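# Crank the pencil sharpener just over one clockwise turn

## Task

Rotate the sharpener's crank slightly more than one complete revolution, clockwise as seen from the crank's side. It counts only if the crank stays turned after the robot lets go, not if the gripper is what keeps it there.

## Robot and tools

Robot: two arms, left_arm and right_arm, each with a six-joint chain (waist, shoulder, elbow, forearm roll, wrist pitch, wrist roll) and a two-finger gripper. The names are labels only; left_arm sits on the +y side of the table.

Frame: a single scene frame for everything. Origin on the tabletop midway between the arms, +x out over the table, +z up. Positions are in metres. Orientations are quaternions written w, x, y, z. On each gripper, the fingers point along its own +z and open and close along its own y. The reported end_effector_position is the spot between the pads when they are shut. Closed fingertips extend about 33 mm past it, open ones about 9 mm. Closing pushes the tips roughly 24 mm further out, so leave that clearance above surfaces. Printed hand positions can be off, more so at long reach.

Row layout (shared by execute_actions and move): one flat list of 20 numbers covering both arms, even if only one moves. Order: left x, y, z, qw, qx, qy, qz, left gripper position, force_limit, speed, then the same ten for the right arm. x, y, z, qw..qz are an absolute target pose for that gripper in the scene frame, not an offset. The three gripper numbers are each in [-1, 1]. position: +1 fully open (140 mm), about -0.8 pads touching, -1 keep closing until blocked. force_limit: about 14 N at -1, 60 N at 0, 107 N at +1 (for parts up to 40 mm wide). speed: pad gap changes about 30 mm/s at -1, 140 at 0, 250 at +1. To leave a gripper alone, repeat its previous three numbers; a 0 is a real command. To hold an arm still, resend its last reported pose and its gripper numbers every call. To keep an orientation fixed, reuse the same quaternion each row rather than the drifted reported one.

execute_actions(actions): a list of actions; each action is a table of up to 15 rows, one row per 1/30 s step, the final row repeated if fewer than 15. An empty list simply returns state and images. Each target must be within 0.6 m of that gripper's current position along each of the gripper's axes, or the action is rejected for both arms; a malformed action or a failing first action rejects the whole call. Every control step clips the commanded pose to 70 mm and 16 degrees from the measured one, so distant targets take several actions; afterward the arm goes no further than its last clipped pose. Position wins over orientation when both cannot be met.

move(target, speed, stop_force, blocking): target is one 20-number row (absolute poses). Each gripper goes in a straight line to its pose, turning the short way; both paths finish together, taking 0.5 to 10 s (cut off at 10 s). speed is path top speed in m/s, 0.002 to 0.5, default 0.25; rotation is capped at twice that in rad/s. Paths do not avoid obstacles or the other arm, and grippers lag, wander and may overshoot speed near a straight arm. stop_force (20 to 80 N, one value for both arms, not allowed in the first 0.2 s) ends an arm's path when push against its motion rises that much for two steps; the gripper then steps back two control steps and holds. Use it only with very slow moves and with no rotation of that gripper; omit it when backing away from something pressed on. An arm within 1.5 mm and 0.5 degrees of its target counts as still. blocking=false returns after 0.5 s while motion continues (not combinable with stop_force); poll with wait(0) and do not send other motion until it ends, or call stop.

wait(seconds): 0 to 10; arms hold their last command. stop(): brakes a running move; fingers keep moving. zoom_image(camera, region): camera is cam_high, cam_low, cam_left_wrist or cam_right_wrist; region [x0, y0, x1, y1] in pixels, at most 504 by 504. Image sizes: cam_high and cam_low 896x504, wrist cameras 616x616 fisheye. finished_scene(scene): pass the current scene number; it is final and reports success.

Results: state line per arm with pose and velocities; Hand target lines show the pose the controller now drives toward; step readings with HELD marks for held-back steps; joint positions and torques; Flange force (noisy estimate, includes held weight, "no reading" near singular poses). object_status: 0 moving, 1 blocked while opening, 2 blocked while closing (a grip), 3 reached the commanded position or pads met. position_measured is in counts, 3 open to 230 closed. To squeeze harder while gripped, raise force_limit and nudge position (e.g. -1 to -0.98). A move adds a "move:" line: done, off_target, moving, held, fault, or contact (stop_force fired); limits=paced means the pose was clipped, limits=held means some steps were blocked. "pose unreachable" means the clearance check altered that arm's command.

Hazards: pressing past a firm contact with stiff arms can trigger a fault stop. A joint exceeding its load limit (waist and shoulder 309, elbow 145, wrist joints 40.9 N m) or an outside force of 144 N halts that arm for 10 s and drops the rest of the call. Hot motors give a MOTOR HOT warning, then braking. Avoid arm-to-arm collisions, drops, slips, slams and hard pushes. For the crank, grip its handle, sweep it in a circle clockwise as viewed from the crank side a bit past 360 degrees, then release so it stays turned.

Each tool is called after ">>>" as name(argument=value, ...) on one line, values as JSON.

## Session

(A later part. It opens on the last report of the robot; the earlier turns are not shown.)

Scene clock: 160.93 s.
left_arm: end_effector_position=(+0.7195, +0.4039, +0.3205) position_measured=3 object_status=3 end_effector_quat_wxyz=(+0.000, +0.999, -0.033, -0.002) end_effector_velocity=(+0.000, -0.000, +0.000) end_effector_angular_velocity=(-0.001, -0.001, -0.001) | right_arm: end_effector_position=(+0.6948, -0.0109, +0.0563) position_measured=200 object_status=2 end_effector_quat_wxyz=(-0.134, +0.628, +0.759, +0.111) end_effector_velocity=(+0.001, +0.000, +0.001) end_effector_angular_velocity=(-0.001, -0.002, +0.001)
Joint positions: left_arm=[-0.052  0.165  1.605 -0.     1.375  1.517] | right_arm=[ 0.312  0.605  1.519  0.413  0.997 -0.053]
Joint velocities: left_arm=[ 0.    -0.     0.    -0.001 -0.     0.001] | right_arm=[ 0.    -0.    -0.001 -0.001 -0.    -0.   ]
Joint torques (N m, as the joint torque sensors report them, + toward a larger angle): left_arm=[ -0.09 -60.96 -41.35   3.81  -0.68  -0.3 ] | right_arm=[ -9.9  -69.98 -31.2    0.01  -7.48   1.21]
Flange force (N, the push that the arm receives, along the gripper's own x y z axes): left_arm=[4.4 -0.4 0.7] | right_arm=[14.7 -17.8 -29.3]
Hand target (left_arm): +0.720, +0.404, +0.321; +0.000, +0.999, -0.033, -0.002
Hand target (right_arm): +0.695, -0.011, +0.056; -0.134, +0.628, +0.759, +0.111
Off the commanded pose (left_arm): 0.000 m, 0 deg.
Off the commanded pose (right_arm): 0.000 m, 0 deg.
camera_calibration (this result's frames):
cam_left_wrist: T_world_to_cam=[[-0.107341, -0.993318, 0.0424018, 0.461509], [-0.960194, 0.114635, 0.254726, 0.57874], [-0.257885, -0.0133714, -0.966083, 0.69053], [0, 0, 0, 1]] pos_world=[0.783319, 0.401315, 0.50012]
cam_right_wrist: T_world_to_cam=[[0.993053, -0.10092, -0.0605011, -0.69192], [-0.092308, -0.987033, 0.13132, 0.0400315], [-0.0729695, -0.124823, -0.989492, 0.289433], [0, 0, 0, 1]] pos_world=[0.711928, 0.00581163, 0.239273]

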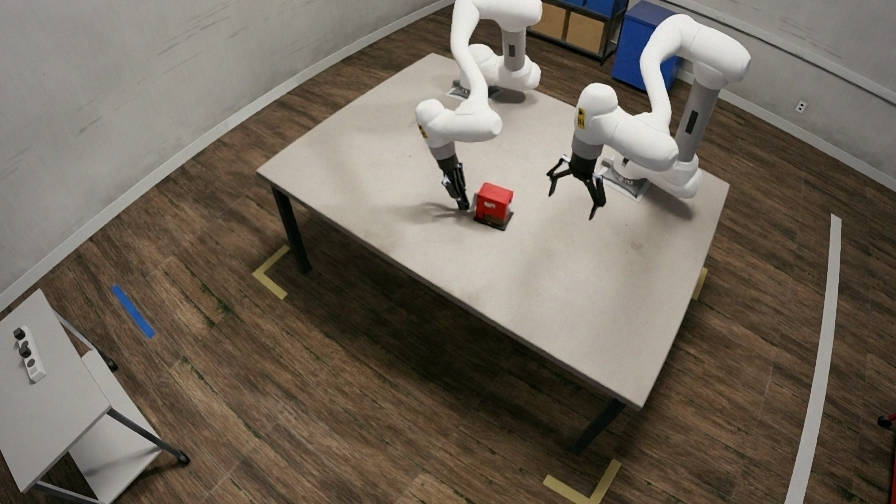

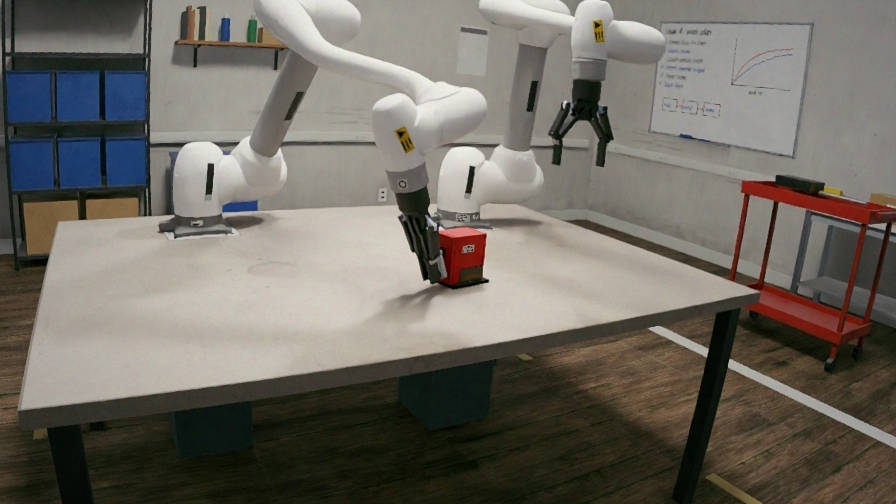

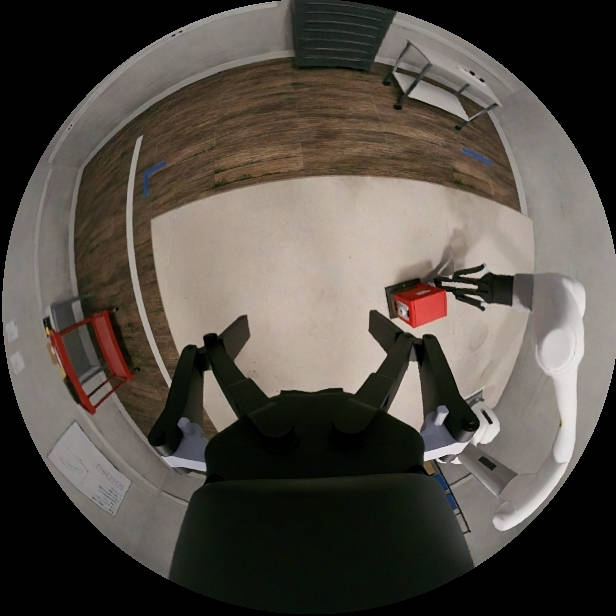

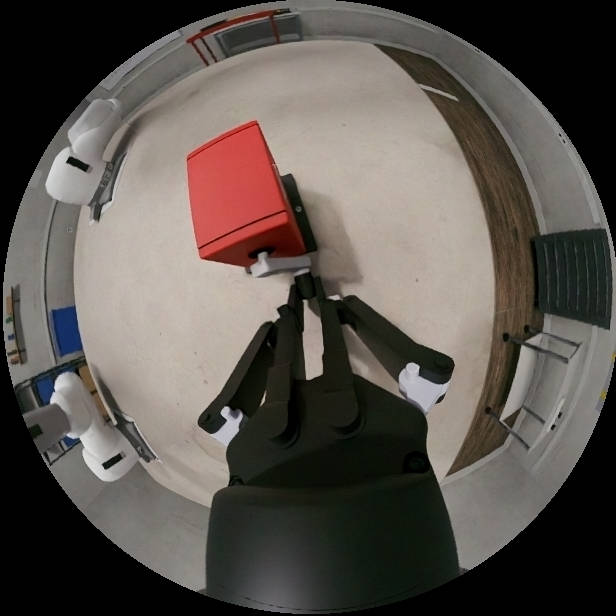

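>>> execute_actions(actions=[[[0.7195,0.4039,0.3205,0.0,0.999,-0.033,-0.002,1,0,0,0.69390,-0.01087,0.05649,-0.13380,0.62773,0.75880,0.11069,-1,-0.5,-0.8],[0.7195,0.4039,0.3205,0.0,0.999,-0.033,-0.002,1,0,0,0.69239,-0.01115,0.05626,-0.13380,0.62773,0.75880,0.11069,-1,-0.5,-0.8],[0.7195,0.4039,0.3205,0.0,0.999,-0.033,-0.002,1,0,0,0.69027,-0.01154,0.05568,-0.13380,0.62773,0.75880,0.11069,-1,-0.5,-0.8],[0.7195,0.4039,0.3205,0.0,0.999,-0.033,-0.002,1,0,0,0.68756,-0.01204,0.05475,-0.13380,0.62773,0.75880,0.11069,-1,-0.5,-0.8],[0.7195,0.4039,0.3205,0.0,0.999,-0.033,-0.002,1,0,0,0.68416,-0.01266,0.05366,-0.13380,0.62773,0.75880,0.11069,-1,-0.5,-0.8],[0.7195,0.4039,0.3205,0.0,0.999,-0.033,-0.002,1,0,0,0.68008,-0.01341,0.05258,-0.13380,0.62773,0.75880,0.11069,-1,-0.5,-0.8],[0.7195,0.4039,0.3205,0.0,0.999,-0.033,-0.002,1,0,0,0.67592,-0.01418,0.05184,-0.13380,0.62773,0.75880,0.11069,-1,-0.5,-0.8],[0.7195,0.4039,0.3205,0.0,0.999,-0.033,-0.002,1,0,0,0.67171,-0.01496,0.05146,-0.13380,0.62773,0.75880,0.11069,-1,-0.5,-0.8],[0.7195,0.4039,0.3205,0.0,0.999,-0.033,-0.002,1,0,0,0.66749,-0.01573,0.05143,-0.13380,0.62773,0.75880,0.11069,-1,-0.5,-0.8],[0.7195,0.4039,0.3205,0.0,0.999,-0.033,-0.002,1,0,0,0.66328,-0.01651,0.05176,-0.13380,0.62773,0.75880,0.11069,-1,-0.5,-0.8],[0.7195,0.4039,0.3205,0.0,0.999,-0.033,-0.002,1,0,0,0.65911,-0.01728,0.05244,-0.13380,0.62773,0.75880,0.11069,-1,-0.5,-0.8],[0.7195,0.4039,0.3205,0.0,0.999,-0.033,-0.002,1,0,0,0.65502,-0.01804,0.05347,-0.13380,0.62773,0.75880,0.11069,-1,-0.5,-0.8],[0.7195,0.4039,0.3205,0.0,0.999,-0.033,-0.002,1,0,0,0.65101,-0.01878,0.05484,-0.13380,0.62773,0.75880,0.11069,-1,-0.5,-0.8],[0.7195,0.4039,0.3205,0.0,0.999,-0.033,-0.002,1,0,0,0.64714,-0.01950,0.05654,-0.13380,0.62773,0.75880,0.11069,-1,-0.5,-0.8],[0.7195,0.4039,0.3205,0.0,0.999,-0.033,-0.002,1,0,0,0.64342,-0.02019,0.05857,-0.13380,0.62773,0.75880,0.11069,-1,-0.5,-0.8]],[[0.7195,0.4039,0.3205,0.0,0.999,-0.033,-0.002,1,0,0,0.63987,-0.02085,0.06090,-0.13380,0.62773,0.75880,0.11069,-1,-0.5,-0.8],[0.7195,0.4039,0.3205,0.0,0.999,-0.033,-0.002,1,0,0,0.63653,-0.02147,0.06352,-0.13380,0.62773,0.75880,0.11069,-1,-0.5,-0.8],[0.7195,0.4039,0.3205,0.0,0.999,-0.033,-0.002,1,0,0,0.63341,-0.02206,0.06641,-0.13380,0.62773,0.75880,0.11069,-1,-0.5,-0.8],[0.7195,0.4039,0.3205,0.0,0.999,-0.033,-0.002,1,0,0,0.63053,-0.02259,0.06956,-0.13380,0.62773,0.75880,0.11069,-1,-0.5,-0.8],[0.7195,0.4039,0.3205,0.0,0.999,-0.033,-0.002,1,0,0,0.62793,-0.02308,0.07294,-0.13380,0.62773,0.75880,0.11069,-1,-0.5,-0.8],[0.7195,0.4039,0.3205,0.0,0.999,-0.033,-0.002,1,0,0,0.62561,-0.02351,0.07652,-0.13380,0.62773,0.75880,0.11069,-1,-0.5,-0.8],[0.7195,0.4039,0.3205,0.0,0.999,-0.033,-0.002,1,0,0,0.62358,-0.02390,0.08029,-0.13380,0.62773,0.75880,0.11069,-1,-0.5,-0.8],[0.7195,0.4039,0.3205,0.0,0.999,-0.033,-0.002,1,0,0,0.62187,-0.02422,0.08422,-0.13380,0.62773,0.75880,0.11069,-1,-0.5,-0.8],[0.7195,0.4039,0.3205,0.0,0.999,-0.033,-0.002,1,0,0,0.62049,-0.02448,0.08827,-0.13380,0.62773,0.75880,0.11069,-1,-0.5,-0.8],[0.7195,0.4039,0.3205,0.0,0.999,-0.033,-0.002,1,0,0,0.61944,-0.02468,0.09243,-0.13380,0.62773,0.75880,0.11069,-1,-0.5,-0.8],[0.7195,0.4039,0.3205,0.0,0.999,-0.033,-0.002,1,0,0,0.61883,-0.02480,0.09599,-0.13380,0.62773,0.75880,0.11069,-1,-0.5,-0.8],[0.7195,0.4039,0.3205,0.0,0.999,-0.033,-0.002,1,0,0,0.61851,-0.02487,0.09887,-0.13380,0.62773,0.75880,0.11069,-1,-0.5,-0.8],[0.7195,0.4039,0.3205,0.0,0.999,-0.033,-0.002,1,0,0,0.61837,-0.02490,0.10103,-0.13380,0.62773,0.75880,0.11069,-1,-0.5,-0.8],[0.7195,0.4039,0.3205,0.0,0.999,-0.033,-0.002,1,0,0,0.61834,-0.02491,0.10248,-0.13380,0.62773,0.75880,0.11069,-1,-0.5,-0.8],[0.7195,0.4039,0.3205,0.0,0.999,-0.033,-0.002,1,0,0,0.61833,-0.02491,0.10320,-0.13380,0.62773,0.75880,0.11069,-1,-0.5,-0.8]]])

Scene clock: 210.47 s.
left_arm: end_effector_position=(+0.7195, +0.4039, +0.3205) position_measured=3 object_status=3 end_effector_quat_wxyz=(+0.000, +0.999, -0.033, -0.002) end_effector_velocity=(-0.000, +0.000, +0.000) end_effector_angular_velocity=(+0.001, +0.000, +0.001) | right_arm: end_effector_position=(+0.6183, -0.0250, +0.1015) position_measured=200 object_status=2 end_effector_quat_wxyz=(-0.134, +0.628, +0.759, +0.111) end_effector_velocity=(-0.000, -0.000, +0.045) end_effector_angular_velocity=(-0.000, -0.002, +0.002)
Joint positions: left_arm=[-0.052  0.165  1.605 -0.     1.375  1.517] | right_arm=[ 0.33   0.462  1.661  0.413  0.991 -0.035]
Joint velocities: left_arm=[ 0.    -0.    -0.     0.001  0.    -0.   ] | right_arm=[ 0.    -0.04  -0.033 -0.02   0.065  0.033]
Joint torques (N m, as the joint torque sensors report them, + toward a larger angle): left_arm=[ -0.72 -62.47 -40.84   3.75  -0.78  -0.43] | right_arm=[ -1.53 -81.15 -31.34   3.92   1.97   0.95]
Flange force (N, the push that the arm receives, along the gripper's own x y z axes): left_arm=[7.6 -1.9 0.2] | right_arm=[1.0 12.2 7.2]
Flange force at the end of the 1st action (N, along the gripper's axes at the end of the call): left_arm=[7.5 0.0 1.1] | right_arm=[2.1 5.8 -0.8]
Hand target (left_arm): +0.720, +0.404, +0.321; +0.000, +0.999, -0.033, -0.002
Hand target (right_arm): +0.618, -0.025, +0.103; -0.134, +0.628, +0.759, +0.111
Off the commanded pose (left_arm): 0.000 m, 0 deg.
Off the commanded pose (right_arm): 0.002 m, 0 deg.
Step readings (end_effector_position; steps 1 to 15: 1st action; 16 to 30: 2nd action):
0: left_arm (+0.7195, +0.4039, +0.3205) | right_arm (+0.6948, -0.0109, +0.0563)
1: left_arm (+0.7195, +0.4039, +0.3205) | right_arm (+0.6947, -0.0109, +0.0562)
2: left_arm (+0.7195, +0.4039, +0.3205) | right_arm (+0.6942, -0.0110, +0.0560)
4: left_arm (+0.7195, +0.4039, +0.3205) | right_arm (+0.6914, -0.0115, +0.0555)
8: left_arm (+0.7195, +0.4039, +0.3205) | right_arm (+0.6791, -0.0138, +0.0522)
15: left_arm (+0.7195, +0.4039, +0.3205) | right_arm (+0.6503, -0.0190, +0.0551)
16: left_arm (+0.7195, +0.4039, +0.3205) | right_arm (+0.6465, -0.0197, +0.0569)
17: left_arm (+0.7195, +0.4039, +0.3205) | right_arm (+0.6429, -0.0204, +0.0590)
19: left_arm (+0.7195, +0.4039, +0.3205) | right_arm (+0.6363, -0.0215, +0.0640)
23: left_arm (+0.7195, +0.4039, +0.3205) | right_arm (+0.6254, -0.0236, +0.0773)
30: end_effector_position above
camera_calibration (this result's frames):
cam_left_wrist: T_world_to_cam=[[-0.107341, -0.993318, 0.0424018, 0.461509], [-0.960194, 0.114635, 0.254726, 0.57874], [-0.257885, -0.0133714, -0.966083, 0.690529], [0, 0, 0, 1]] pos_world=[0.783319, 0.401315, 0.50012]
cam_right_wrist: T_world_to_cam=[[0.99303, -0.101112, -0.0605669, -0.614587], [-0.0924888, -0.987013, 0.131342, 0.0132376], [-0.0730606, -0.124825, -0.989485, 0.326817], [0, 0, 0, 1]] pos_world=[0.635405, -0.00828176, 0.284418]

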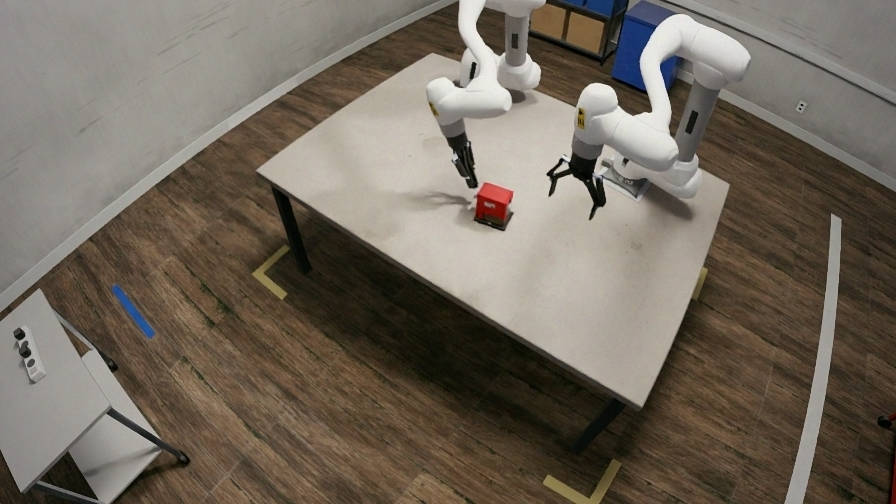

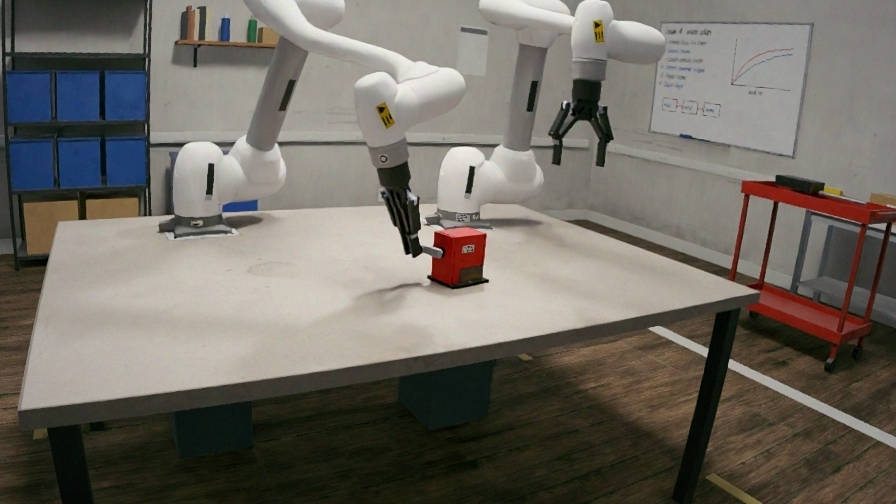

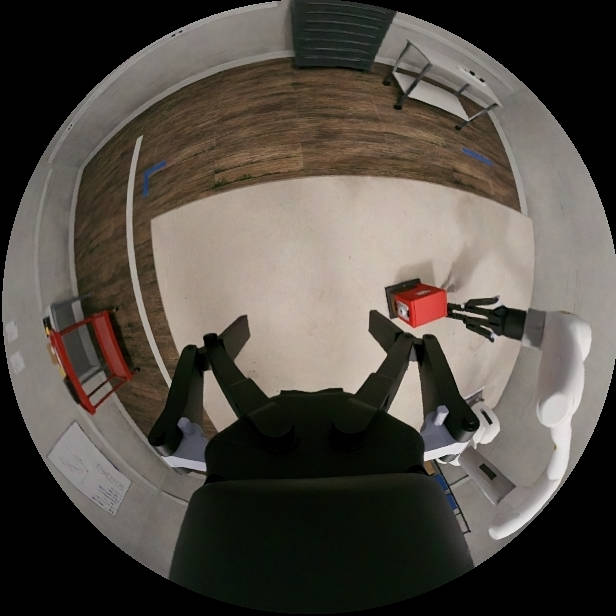

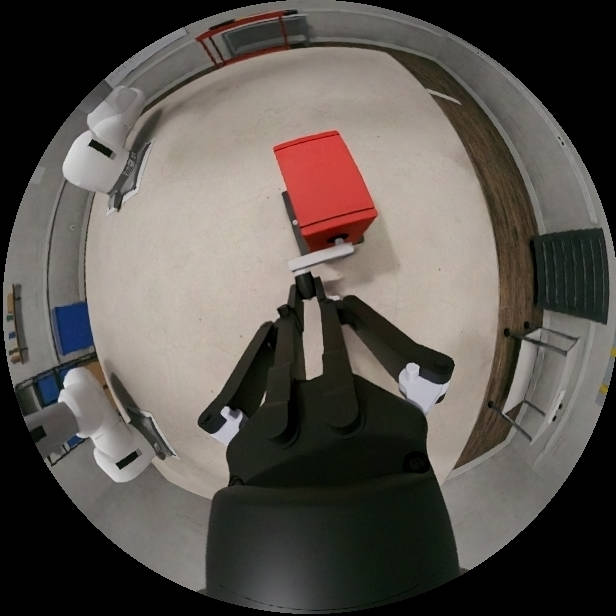

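>>> execute_actions(actions=[])

Scene clock: 211.87 s.
left_arm: end_effector_position=(+0.7195, +0.4039, +0.3205) position_measured=3 object_status=3 end_effector_quat_wxyz=(+0.000, +0.999, -0.033, -0.002) end_effector_velocity=(+0.000, -0.000, -0.000) end_effector_angular_velocity=(-0.001, +0.001, -0.001) | right_arm: end_effector_position=(+0.6183, -0.0250, +0.1032) position_measured=200 object_status=2 end_effector_quat_wxyz=(-0.134, +0.628, +0.759, +0.111) end_effector_velocity=(+0.000, -0.000, -0.000) end_effector_angular_velocity=(+0.000, -0.000, +0.001)
Joint positions: left_arm=[-0.052  0.165  1.605 -0.     1.375  1.517] | right_arm=[ 0.33   0.461  1.66   0.413  0.993 -0.034]
Joint velocities: left_arm=[-0.     0.     0.    -0.001 -0.     0.001] | right_arm=[-0.    -0.     0.     0.    -0.    -0.002]
Joint torques (N m, as the joint torque sensors report them, + toward a larger angle): left_arm=[ -0.85 -61.86 -41.41   3.75  -0.65  -0.32] | right_arm=[ -0.94 -86.64 -34.26   4.45   2.13   0.71]
Flange force (N, the push that the arm receives, along the gripper's own x y z axes): left_arm=[5.9 -1.5 1.2] | right_arm=[1.1 8.5 5.9]
Hand target (left_arm): +0.720, +0.404, +0.321; +0.000, +0.999, -0.033, -0.002
Hand target (right_arm): +0.618, -0.025, +0.103; -0.134, +0.628, +0.759, +0.111
Off the commanded pose (left_arm): 0.000 m, 0 deg.
Off the commanded pose (right_arm): 0.000 m, 0 deg.
camera_calibration (this result's frames):
cam_left_wrist: T_world_to_cam=[[-0.107341, -0.993318, 0.0424017, 0.461509], [-0.960194, 0.114635, 0.254726, 0.57874], [-0.257885, -0.0133713, -0.966083, 0.690529], [0, 0, 0, 1]] pos_world=[0.783319, 0.401315, 0.50012]
cam_right_wrist: T_world_to_cam=[[0.993039, -0.101073, -0.0604751, -0.614541], [-0.0924613, -0.987016, 0.131338, 0.0130179], [-0.0729646, -0.124832, -0.989491, 0.328454], [0, 0, 0, 1]] pos_world=[0.635433, -0.00826276, 0.286128]

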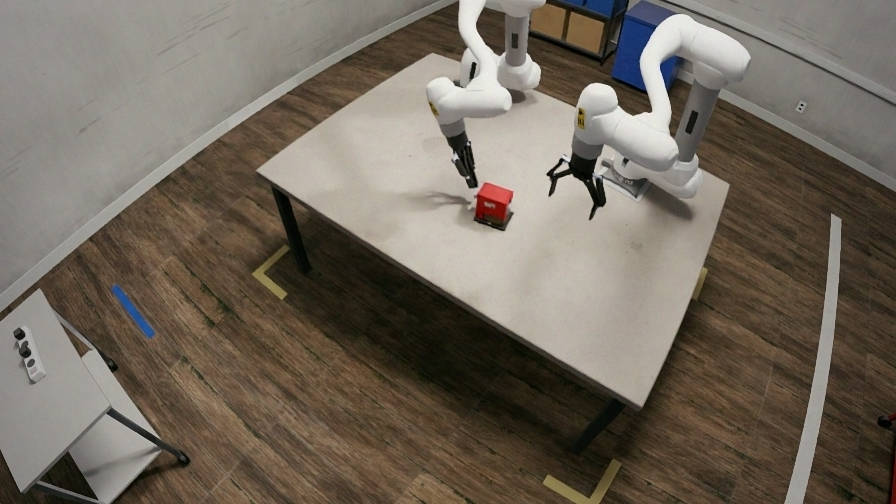

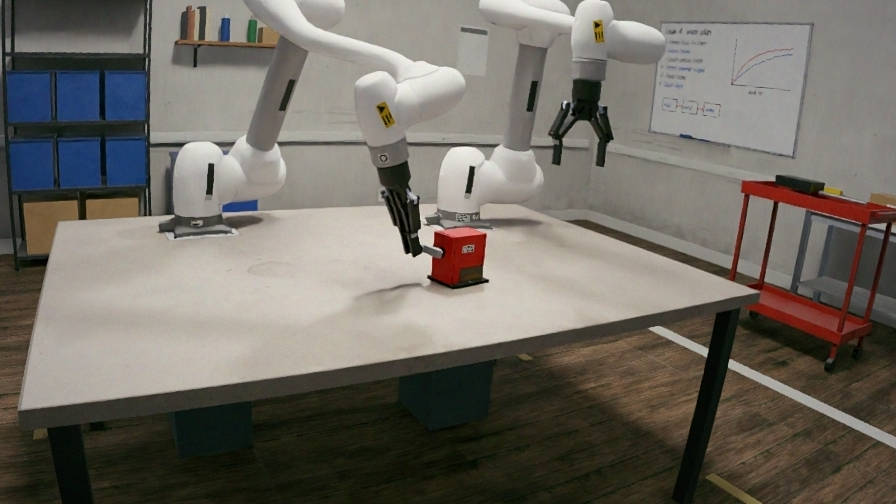

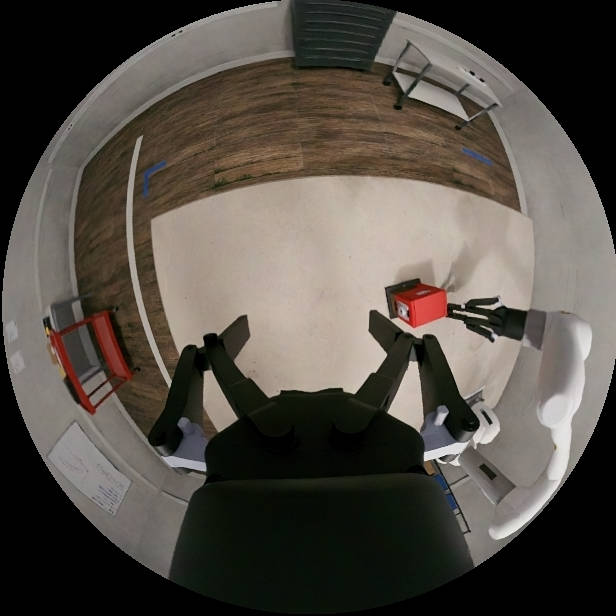

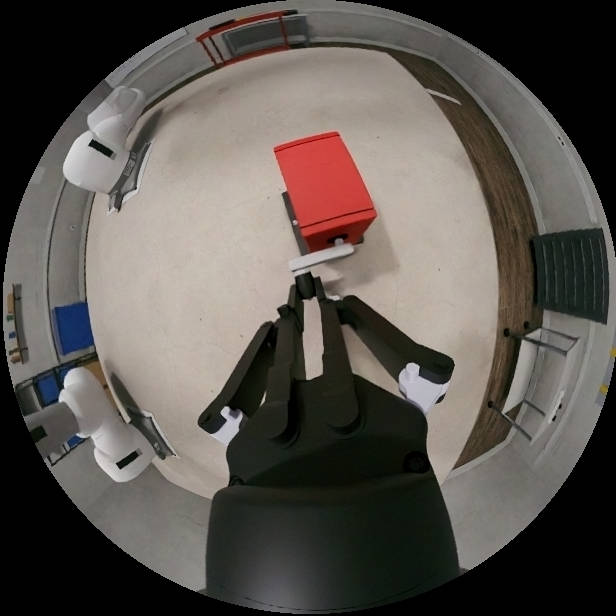

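>>> execute_actions(actions=[[[0.7195,0.4039,0.3205,0.0,0.999,-0.033,-0.002,1,0,0,0.61850,-0.02486,0.10392,-0.13380,0.62773,0.75880,0.11069,-1,-0.5,-0.8],[0.7195,0.4039,0.3205,0.0,0.999,-0.033,-0.002,1,0,0,0.61857,-0.02484,0.10537,-0.13380,0.62773,0.75880,0.11069,-1,-0.5,-0.8],[0.7195,0.4039,0.3205,0.0,0.999,-0.033,-0.002,1,0,0,0.61871,-0.02482,0.10753,-0.13380,0.62773,0.75880,0.11069,-1,-0.5,-0.8],[0.7195,0.4039,0.3205,0.0,0.999,-0.033,-0.002,1,0,0,0.61903,-0.02477,0.11041,-0.13380,0.62773,0.75880,0.11069,-1,-0.5,-0.8],[0.7195,0.4039,0.3205,0.0,0.999,-0.033,-0.002,1,0,0,0.61964,-0.02466,0.11397,-0.13380,0.62773,0.75880,0.11069,-1,-0.5,-0.8],[0.7195,0.4039,0.3205,0.0,0.999,-0.033,-0.002,1,0,0,0.62068,-0.02447,0.11809,-0.13380,0.62773,0.75880,0.11069,-1,-0.5,-0.8],[0.7195,0.4039,0.3205,0.0,0.999,-0.033,-0.002,1,0,0,0.62204,-0.02423,0.12210,-0.13380,0.62773,0.75880,0.11069,-1,-0.5,-0.8],[0.7195,0.4039,0.3205,0.0,0.999,-0.033,-0.002,1,0,0,0.62372,-0.02393,0.12599,-0.13380,0.62773,0.75880,0.11069,-1,-0.5,-0.8],[0.7195,0.4039,0.3205,0.0,0.999,-0.033,-0.002,1,0,0,0.62571,-0.02357,0.12972,-0.13380,0.62773,0.75880,0.11069,-1,-0.5,-0.8],[0.7195,0.4039,0.3205,0.0,0.999,-0.033,-0.002,1,0,0,0.62800,-0.02315,0.13328,-0.13380,0.62773,0.75880,0.11069,-1,-0.5,-0.8],[0.7195,0.4039,0.3205,0.0,0.999,-0.033,-0.002,1,0,0,0.63056,-0.02269,0.13663,-0.13380,0.62773,0.75880,0.11069,-1,-0.5,-0.8],[0.7195,0.4039,0.3205,0.0,0.999,-0.033,-0.002,1,0,0,0.63339,-0.02217,0.13976,-0.13380,0.62773,0.75880,0.11069,-1,-0.5,-0.8],[0.7195,0.4039,0.3205,0.0,0.999,-0.033,-0.002,1,0,0,0.63645,-0.02161,0.14265,-0.13380,0.62773,0.75880,0.11069,-1,-0.5,-0.8],[0.7195,0.4039,0.3205,0.0,0.999,-0.033,-0.002,1,0,0,0.63974,-0.02101,0.14527,-0.13380,0.62773,0.75880,0.11069,-1,-0.5,-0.8],[0.7195,0.4039,0.3205,0.0,0.999,-0.033,-0.002,1,0,0,0.64323,-0.02037,0.14760,-0.13380,0.62773,0.75880,0.11069,-1,-0.5,-0.8]],[[0.7195,0.4039,0.3205,0.0,0.999,-0.033,-0.002,1,0,0,0.64690,-0.01970,0.14964,-0.13380,0.62773,0.75880,0.11069,-1,-0.5,-0.8],[0.7195,0.4039,0.3205,0.0,0.999,-0.033,-0.002,1,0,0,0.65072,-0.01900,0.15136,-0.13380,0.62773,0.75880,0.11069,-1,-0.5,-0.8],[0.7195,0.4039,0.3205,0.0,0.999,-0.033,-0.002,1,0,0,0.65466,-0.01827,0.15276,-0.13380,0.62773,0.75880,0.11069,-1,-0.5,-0.8],[0.7195,0.4039,0.3205,0.0,0.999,-0.033,-0.002,1,0,0,0.65871,-0.01753,0.15383,-0.13380,0.62773,0.75880,0.11069,-1,-0.5,-0.8],[0.7195,0.4039,0.3205,0.0,0.999,-0.033,-0.002,1,0,0,0.66282,-0.01677,0.15456,-0.13380,0.62773,0.75880,0.11069,-1,-0.5,-0.8],[0.7195,0.4039,0.3205,0.0,0.999,-0.033,-0.002,1,0,0,0.66698,-0.01600,0.15494,-0.13380,0.62773,0.75880,0.11069,-1,-0.5,-0.8],[0.7195,0.4039,0.3205,0.0,0.999,-0.033,-0.002,1,0,0,0.67116,-0.01523,0.15497,-0.13380,0.62773,0.75880,0.11069,-1,-0.5,-0.8],[0.7195,0.4039,0.3205,0.0,0.999,-0.033,-0.002,1,0,0,0.67533,-0.01446,0.15466,-0.13380,0.62773,0.75880,0.11069,-1,-0.5,-0.8],[0.7195,0.4039,0.3205,0.0,0.999,-0.033,-0.002,1,0,0,0.67945,-0.01370,0.15400,-0.13380,0.62773,0.75880,0.11069,-1,-0.5,-0.8],[0.7195,0.4039,0.3205,0.0,0.999,-0.033,-0.002,1,0,0,0.68351,-0.01295,0.15299,-0.13380,0.62773,0.75880,0.11069,-1,-0.5,-0.8],[0.7195,0.4039,0.3205,0.0,0.999,-0.033,-0.002,1,0,0,0.68689,-0.01232,0.15188,-0.13380,0.62773,0.75880,0.11069,-1,-0.5,-0.8],[0.7195,0.4039,0.3205,0.0,0.999,-0.033,-0.002,1,0,0,0.68954,-0.01183,0.15081,-0.13380,0.62773,0.75880,0.11069,-1,-0.5,-0.8],[0.7195,0.4039,0.3205,0.0,0.999,-0.033,-0.002,1,0,0,0.69148,-0.01147,0.14991,-0.13380,0.62773,0.75880,0.11069,-1,-0.5,-0.8],[0.7195,0.4039,0.3205,0.0,0.999,-0.033,-0.002,1,0,0,0.69275,-0.01123,0.14927,-0.13380,0.62773,0.75880,0.11069,-1,-0.5,-0.8],[0.7195,0.4039,0.3205,0.0,0.999,-0.033,-0.002,1,0,0,0.69338,-0.01112,0.14894,-0.13380,0.62773,0.75880,0.11069,-1,-0.5,-0.8]]])

Scene clock: 247.67 s.
left_arm: end_effector_position=(+0.7195, +0.4039, +0.3205) position_measured=3 object_status=3 end_effector_quat_wxyz=(+0.000, +0.999, -0.033, -0.002) end_effector_velocity=(-0.000, +0.000, +0.001) end_effector_angular_velocity=(-0.000, -0.001, +0.000) | right_arm: end_effector_position=(+0.6918, -0.0114, +0.1497) position_measured=200 object_status=2 end_effector_quat_wxyz=(-0.134, +0.628, +0.759, +0.111) end_effector_velocity=(+0.044, +0.009, -0.021) end_effector_angular_velocity=(-0.000, +0.002, +0.002)
Joint positions: left_arm=[-0.052  0.165  1.605 -0.     1.375  1.517] | right_arm=[0.313 0.53  1.455 0.383 1.124 0.01 ]
Joint velocities: left_arm=[ 0.    -0.001 -0.    -0.     0.     0.   ] | right_arm=[-0.008  0.08  -0.089 -0.002  0.014 -0.006]
Joint torques (N m, as the joint torque sensors report them, + toward a larger angle): left_arm=[  0.18 -61.87 -41.07   3.61  -0.35  -0.71] | right_arm=[  0.5  -98.   -35.42   4.66   0.48   0.57]
Flange force (N, the push that the arm receives, along the gripper's own x y z axes): left_arm=[6.1 -0.7 1.0] | right_arm=[3.6 6.0 -1.3]
Flange force at the end of the 1st action (N, along the gripper's axes at the end of the call): left_arm=[4.9 -1.3 -0.7] | right_arm=[1.3 4.4 8.9]
Hand target (left_arm): +0.720, +0.404, +0.321; +0.000, +0.999, -0.033, -0.002
Hand target (right_arm): +0.693, -0.011, +0.149; -0.134, +0.628, +0.759, +0.111
Off the commanded pose (left_arm): 0.000 m, 0 deg.
Off the commanded pose (right_arm): 0.002 m, 0 deg.
Step readings (end_effector_position; steps 1 to 15: 1st action; 16 to 30: 2nd action):
0: left_arm (+0.7195, +0.4039, +0.3205) | right_arm (+0.6183, -0.0250, +0.1032)
1: left_arm (+0.7195, +0.4039, +0.3205) | right_arm (+0.6184, -0.0250, +0.1032)
2: left_arm (+0.7195, +0.4039, +0.3205) | right_arm (+0.6185, -0.0249, +0.1037)
4: left_arm (+0.7195, +0.4039, +0.3205) | right_arm (+0.6186, -0.0248, +0.1066)
8: left_arm (+0.7195, +0.4039, +0.3205) | right_arm (+0.6211, -0.0242, +0.1197)
15: left_arm (+0.7195, +0.4039, +0.3205) | right_arm (+0.6372, -0.0215, +0.1434)
16: left_arm (+0.7195, +0.4039, +0.3205) | right_arm (+0.6405, -0.0209, +0.1459)
17: left_arm (+0.7195, +0.4039, +0.3205) | right_arm (+0.6439, -0.0202, +0.1481)
19: left_arm (+0.7195, +0.4039, +0.3205) | right_arm (+0.6514, -0.0189, +0.1516)
23: left_arm (+0.7195, +0.4039, +0.3205) | right_arm (+0.6677, -0.0159, +0.1549)
30: end_effector_position above
camera_calibration (this result's frames):
cam_left_wrist: T_world_to_cam=[[-0.107341, -0.993318, 0.0424018, 0.461509], [-0.960194, 0.114635, 0.254726, 0.57874], [-0.257885, -0.0133714, -0.966083, 0.69053], [0, 0, 0, 1]] pos_world=[0.783319, 0.401315, 0.50012]
cam_right_wrist: T_world_to_cam=[[0.992979, -0.101611, -0.0605592, -0.683247], [-0.0929804, -0.986957, 0.131415, 0.0274602], [-0.0731226, -0.124862, -0.989476, 0.381606], [0, 0, 0, 1]] pos_world=[0.708907, 0.00532447, 0.332605]

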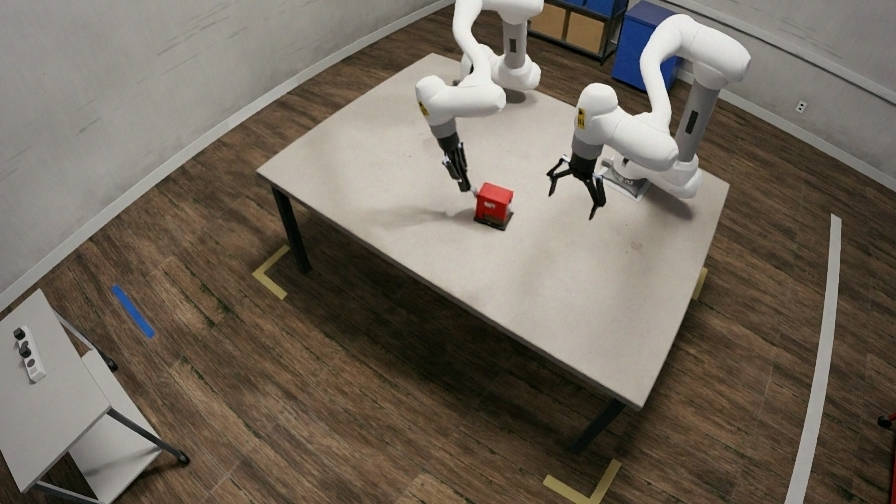

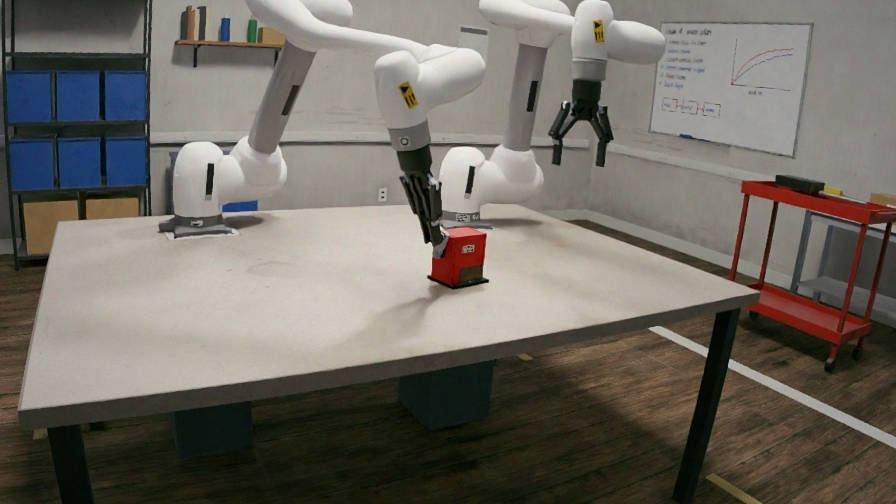

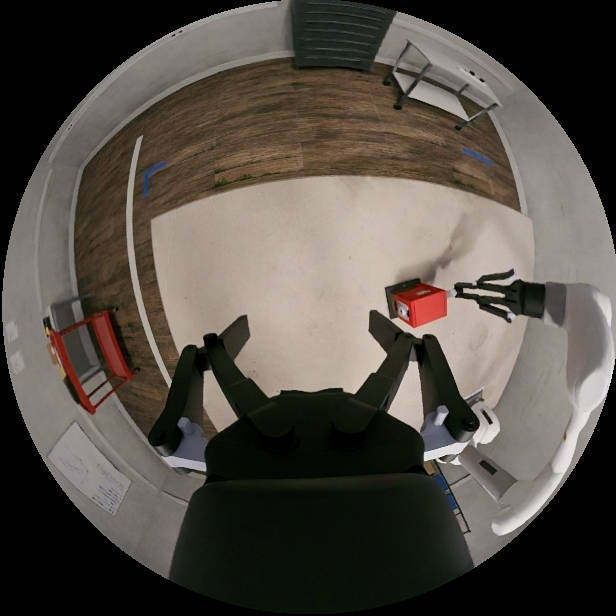

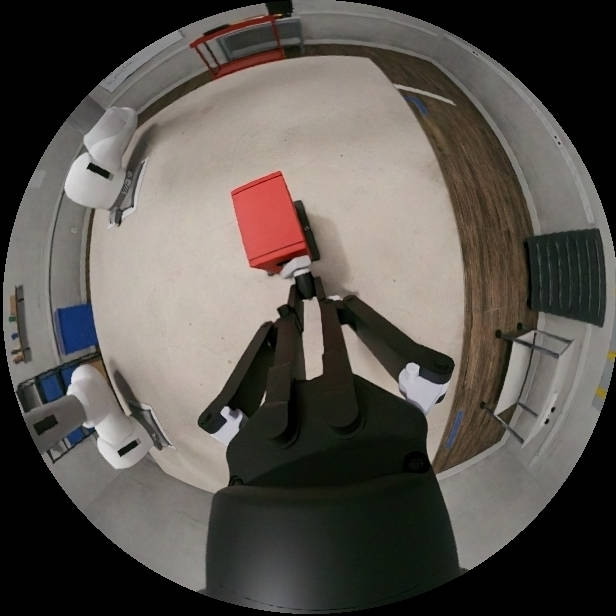

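>>> execute_actions(actions=[[[0.7195,0.4039,0.3205,0.0,0.999,-0.033,-0.002,1,0,0,0.69338,-0.01112,0.14894,-0.13380,0.62773,0.75880,0.11069,-0.2,-0.5,0.5],[0.7195,0.4039,0.3205,0.0,0.999,-0.033,-0.002,1,0,0,0.69338,-0.01112,0.14894,-0.13380,0.62773,0.75880,0.11069,-0.2,-0.5,0.5],[0.7195,0.4039,0.3205,0.0,0.999,-0.033,-0.002,1,0,0,0.69338,-0.01112,0.14894,-0.13380,0.62773,0.75880,0.11069,-0.2,-0.5,0.5],[0.7195,0.4039,0.3205,0.0,0.999,-0.033,-0.002,1,0,0,0.69344,-0.01145,0.14987,-0.13380,0.62773,0.75880,0.11069,-0.2,-0.5,0.5],[0.7195,0.4039,0.3205,0.0,0.999,-0.033,-0.002,1,0,0,0.69362,-0.01236,0.15242,-0.13380,0.62773,0.75880,0.11069,-0.2,-0.5,0.5],[0.7195,0.4039,0.3205,0.0,0.999,-0.033,-0.002,1,0,0,0.69388,-0.01375,0.15628,-0.13380,0.62773,0.75880,0.11069,-0.2,-0.5,0.5],[0.7195,0.4039,0.3205,0.0,0.999,-0.033,-0.002,1,0,0,0.69421,-0.01548,0.16113,-0.13380,0.62773,0.75880,0.11069,-0.2,-0.5,0.5],[0.7195,0.4039,0.3205,0.0,0.999,-0.033,-0.002,1,0,0,0.69458,-0.01744,0.16662,-0.13380,0.62773,0.75880,0.11069,-0.2,-0.5,0.5],[0.7195,0.4039,0.3205,0.0,0.999,-0.033,-0.002,1,0,0,0.69498,-0.01952,0.17244,-0.13380,0.62773,0.75880,0.11069,-0.2,-0.5,0.5],[0.7195,0.4039,0.3205,0.0,0.999,-0.033,-0.002,1,0,0,0.69538,-0.02160,0.17826,-0.13380,0.62773,0.75880,0.11069,-0.2,-0.5,0.5],[0.7195,0.4039,0.3205,0.0,0.999,-0.033,-0.002,1,0,0,0.69575,-0.02356,0.18375,-0.13380,0.62773,0.75880,0.11069,-0.2,-0.5,0.5],[0.7195,0.4039,0.3205,0.0,0.999,-0.033,-0.002,1,0,0,0.69608,-0.02530,0.18860,-0.13380,0.62773,0.75880,0.11069,-0.2,-0.5,0.5],[0.7195,0.4039,0.3205,0.0,0.999,-0.033,-0.002,1,0,0,0.69634,-0.02668,0.19246,-0.13380,0.62773,0.75880,0.11069,-0.2,-0.5,0.5],[0.7195,0.4039,0.3205,0.0,0.999,-0.033,-0.002,1,0,0,0.69652,-0.02759,0.19501,-0.13380,0.62773,0.75880,0.11069,-0.2,-0.5,0.5],[0.7195,0.4039,0.3205,0.0,0.999,-0.033,-0.002,1,0,0,0.69658,-0.02792,0.19594,-0.13380,0.62773,0.75880,0.11069,-0.2,-0.5,0.5]]])

Scene clock: 260.70 s.
left_arm: end_effector_position=(+0.7195, +0.4039, +0.3205) position_measured=3 object_status=3 end_effector_quat_wxyz=(+0.000, +0.999, -0.033, -0.002) end_effector_velocity=(+0.000, +0.001, -0.000) end_effector_angular_velocity=(+0.001, +0.001, +0.001) | right_arm: end_effector_position=(+0.6965, -0.0269, +0.1934) position_measured=154 object_status=3 end_effector_quat_wxyz=(-0.134, +0.628, +0.759, +0.111) end_effector_velocity=(+0.006, -0.029, +0.080) end_effector_angular_velocity=(+0.001, -0.000, -0.001)
Joint positions: left_arm=[-0.052  0.165  1.605 -0.     1.375  1.517] | right_arm=[0.293 0.501 1.417 0.372 1.193 0.018]
Joint velocities: left_arm=[ 0.     0.001 -0.     0.001 -0.    -0.001] | right_arm=[-0.035 -0.052 -0.071 -0.017  0.126  0.015]
Joint torques (N m, as the joint torque sensors report them, + toward a larger angle): left_arm=[ -0.45 -62.9  -40.93   3.62  -0.75  -0.42] | right_arm=[ -3.02 -84.89 -36.63   3.97   0.36   1.06]
Flange force (N, the push that the arm receives, along the gripper's own x y z axes): left_arm=[8.2 -1.5 0.5] | right_arm=[4.2 3.5 7.7]
Hand target (left_arm): +0.720, +0.404, +0.321; +0.000, +0.999, -0.033, -0.002
Hand target (right_arm): +0.697, -0.028, +0.196; -0.134, +0.628, +0.759, +0.111
Off the commanded pose (left_arm): 0.000 m, 0 deg.
Off the commanded pose (right_arm): 0.003 m, 0 deg.
Step readings (end_effector_position):
0: left_arm (+0.7195, +0.4039, +0.3205) | right_arm (+0.6933, -0.0110, +0.1490)
1: left_arm (+0.7195, +0.4039, +0.3205) | right_arm (+0.6933, -0.0111, +0.1490)
2: left_arm (+0.7195, +0.4039, +0.3205) | right_arm (+0.6934, -0.0110, +0.1489)
4: left_arm (+0.7195, +0.4039, +0.3205) | right_arm (+0.6934, -0.0111, +0.1489)
8: left_arm (+0.7195, +0.4039, +0.3205) | right_arm (+0.6940, -0.0145, +0.1583)
15: end_effector_position above
camera_calibration (this result's frames):
cam_left_wrist: T_world_to_cam=[[-0.107341, -0.993318, 0.0424018, 0.461509], [-0.960194, 0.114635, 0.254726, 0.57874], [-0.257885, -0.0133714, -0.966083, 0.690529], [0, 0, 0, 1]] pos_world=[0.783319, 0.401315, 0.50012]
cam_right_wrist: T_world_to_cam=[[0.993051, -0.101204, -0.0600604, -0.686988], [-0.0926555, -0.98702, 0.131173, 0.00663075], [-0.0725561, -0.124697, -0.989538, 0.422892], [0, 0, 0, 1]] pos_world=[0.713512, -0.0102476, 0.376337]

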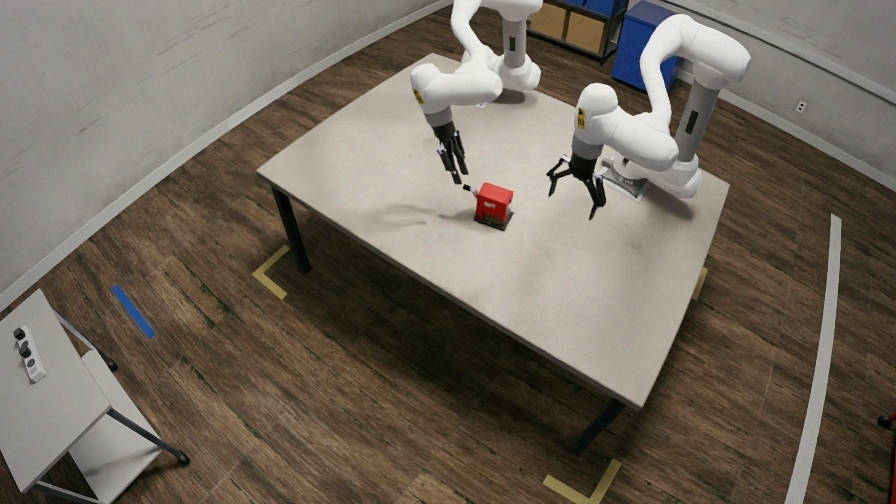

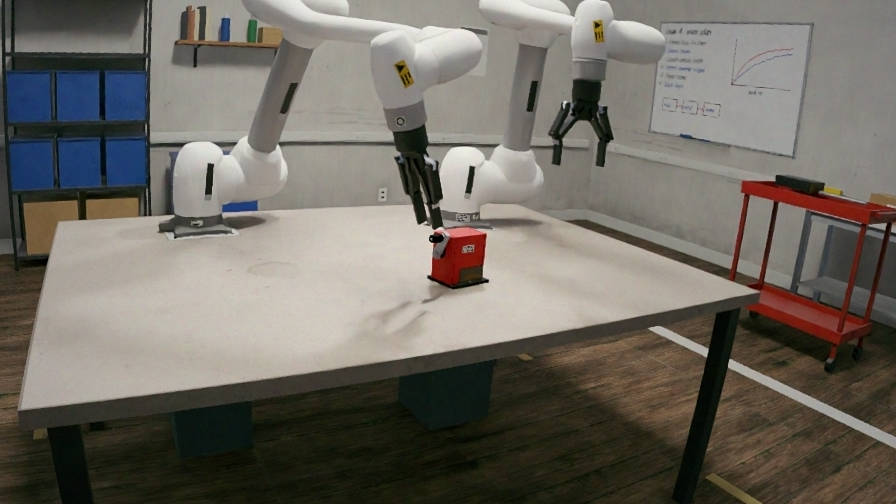

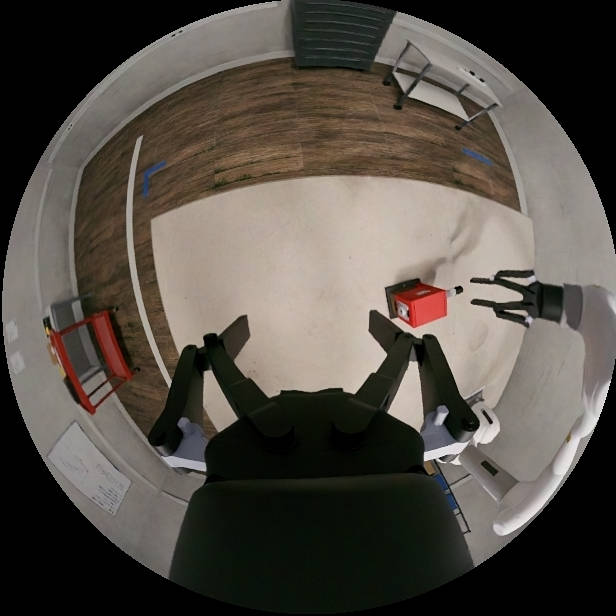

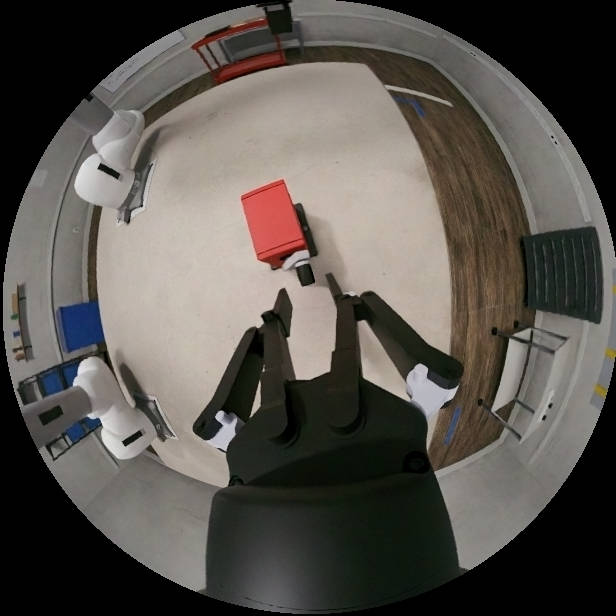

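>>> execute_actions(actions=[])

>>> zoom_image(camera="cam_low", region=[390, 190, 520, 300])

Scene clock: 262.23 s.
left_arm: end_effector_position=(+0.7195, +0.4039, +0.3205) position_measured=3 object_status=3 end_effector_quat_wxyz=(+0.000, +0.999, -0.033, -0.002) end_effector_velocity=(+0.000, +0.000, +0.001) end_effector_angular_velocity=(+0.000, -0.002, -0.001) | right_arm: end_effector_position=(+0.6966, -0.0279, +0.1959) position_measured=154 object_status=3 end_effector_quat_wxyz=(-0.134, +0.628, +0.759, +0.111) end_effector_velocity=(-0.001, +0.000, -0.001) end_effector_angular_velocity=(-0.000, +0.001, -0.002)
Joint positions: left_arm=[-0.052  0.165  1.605 -0.     1.375  1.517] | right_arm=[0.292 0.5   1.415 0.372 1.197 0.019]
Joint velocities: left_arm=[ 0.    -0.001 -0.     0.    -0.001  0.001] | right_arm=[ 0.     0.     0.001  0.    -0.001  0.002]
Joint torques (N m, as the joint torque sensors report them, + toward a larger angle): left_arm=[  2.19 -60.92 -41.01   3.75  -0.52  -0.38] | right_arm=[ -3.56 -93.21 -41.02   4.49  -0.01   0.62]
Flange force (N, the push that the arm receives, along the gripper's own x y z axes): left_arm=[4.0 2.6 -0.1] | right_arm=[2.6 2.1 5.1]
Hand target (left_arm): +0.720, +0.404, +0.321; +0.000, +0.999, -0.033, -0.002
Hand target (right_arm): +0.697, -0.028, +0.196; -0.134, +0.628, +0.759, +0.111
Off the commanded pose (left_arm): 0.000 m, 0 deg.
Off the commanded pose (right_arm): 0.000 m, 0 deg.
camera_calibration (this result's frames):
cam_left_wrist: T_world_to_cam=[[-0.107341, -0.993318, 0.0424017, 0.461509], [-0.960194, 0.114635, 0.254726, 0.57874], [-0.257885, -0.0133713, -0.966083, 0.690529], [0, 0, 0, 1]] pos_world=[0.783319, 0.401315, 0.50012]
cam_right_wrist: T_world_to_cam=[[0.993036, -0.101133, -0.0604353, -0.686952], [-0.0925206, -0.987001, 0.131415, 0.00518062], [-0.0729401, -0.124908, -0.989484, 0.425534], [0, 0, 0, 1]] pos_world=[0.713686, -0.0112077, 0.378861]

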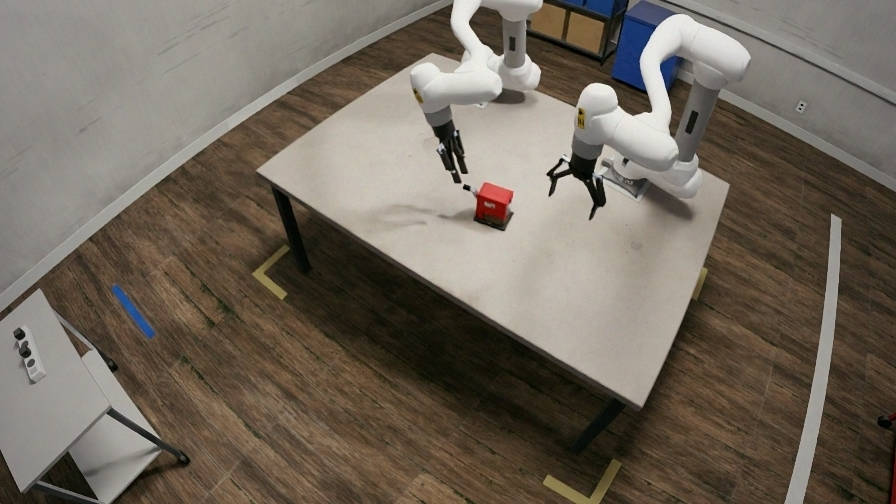

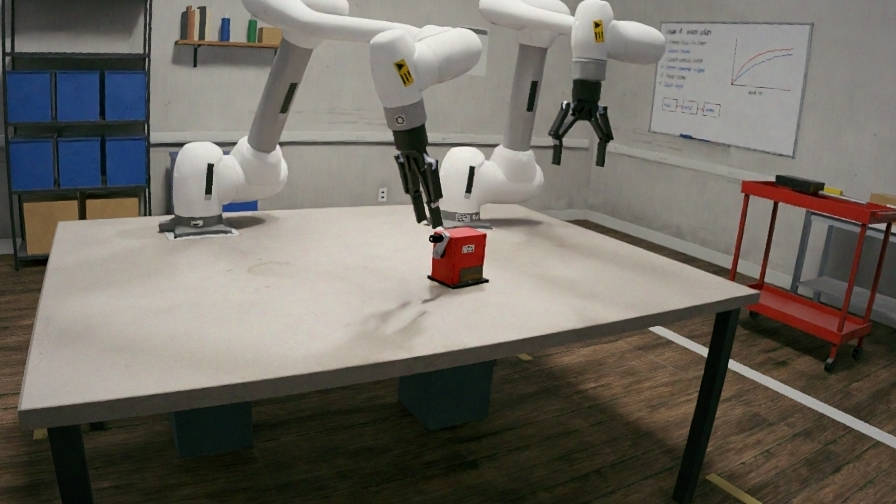

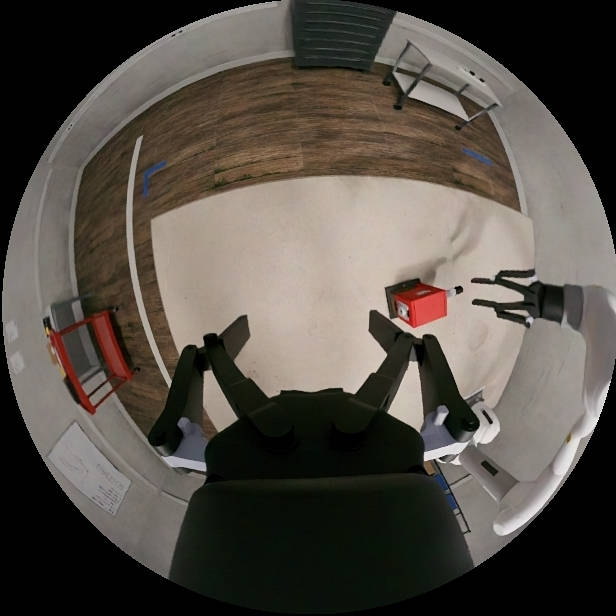

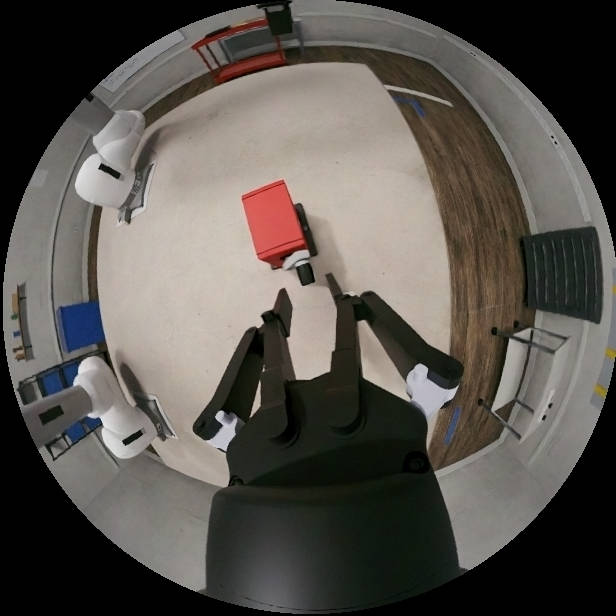

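Region (390, 190, 520, 300) of cam_low's 896x504 image, scaled by 3.877, with more detail than that image has; it fills the top 426 rows of this view, and the rest is white.

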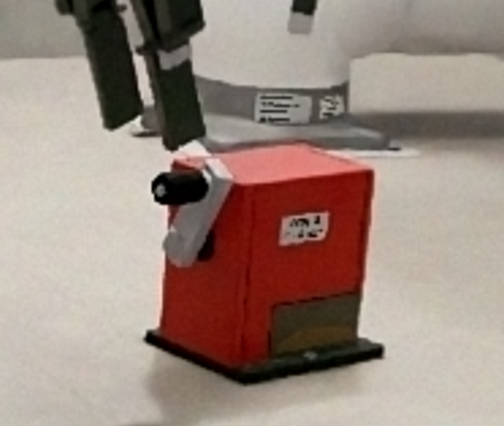

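The crank stayed about 28° past vertical after I released it, and the gripper is clear.

>>> finished_scene(scene=2)

The scene is finished: the task was done.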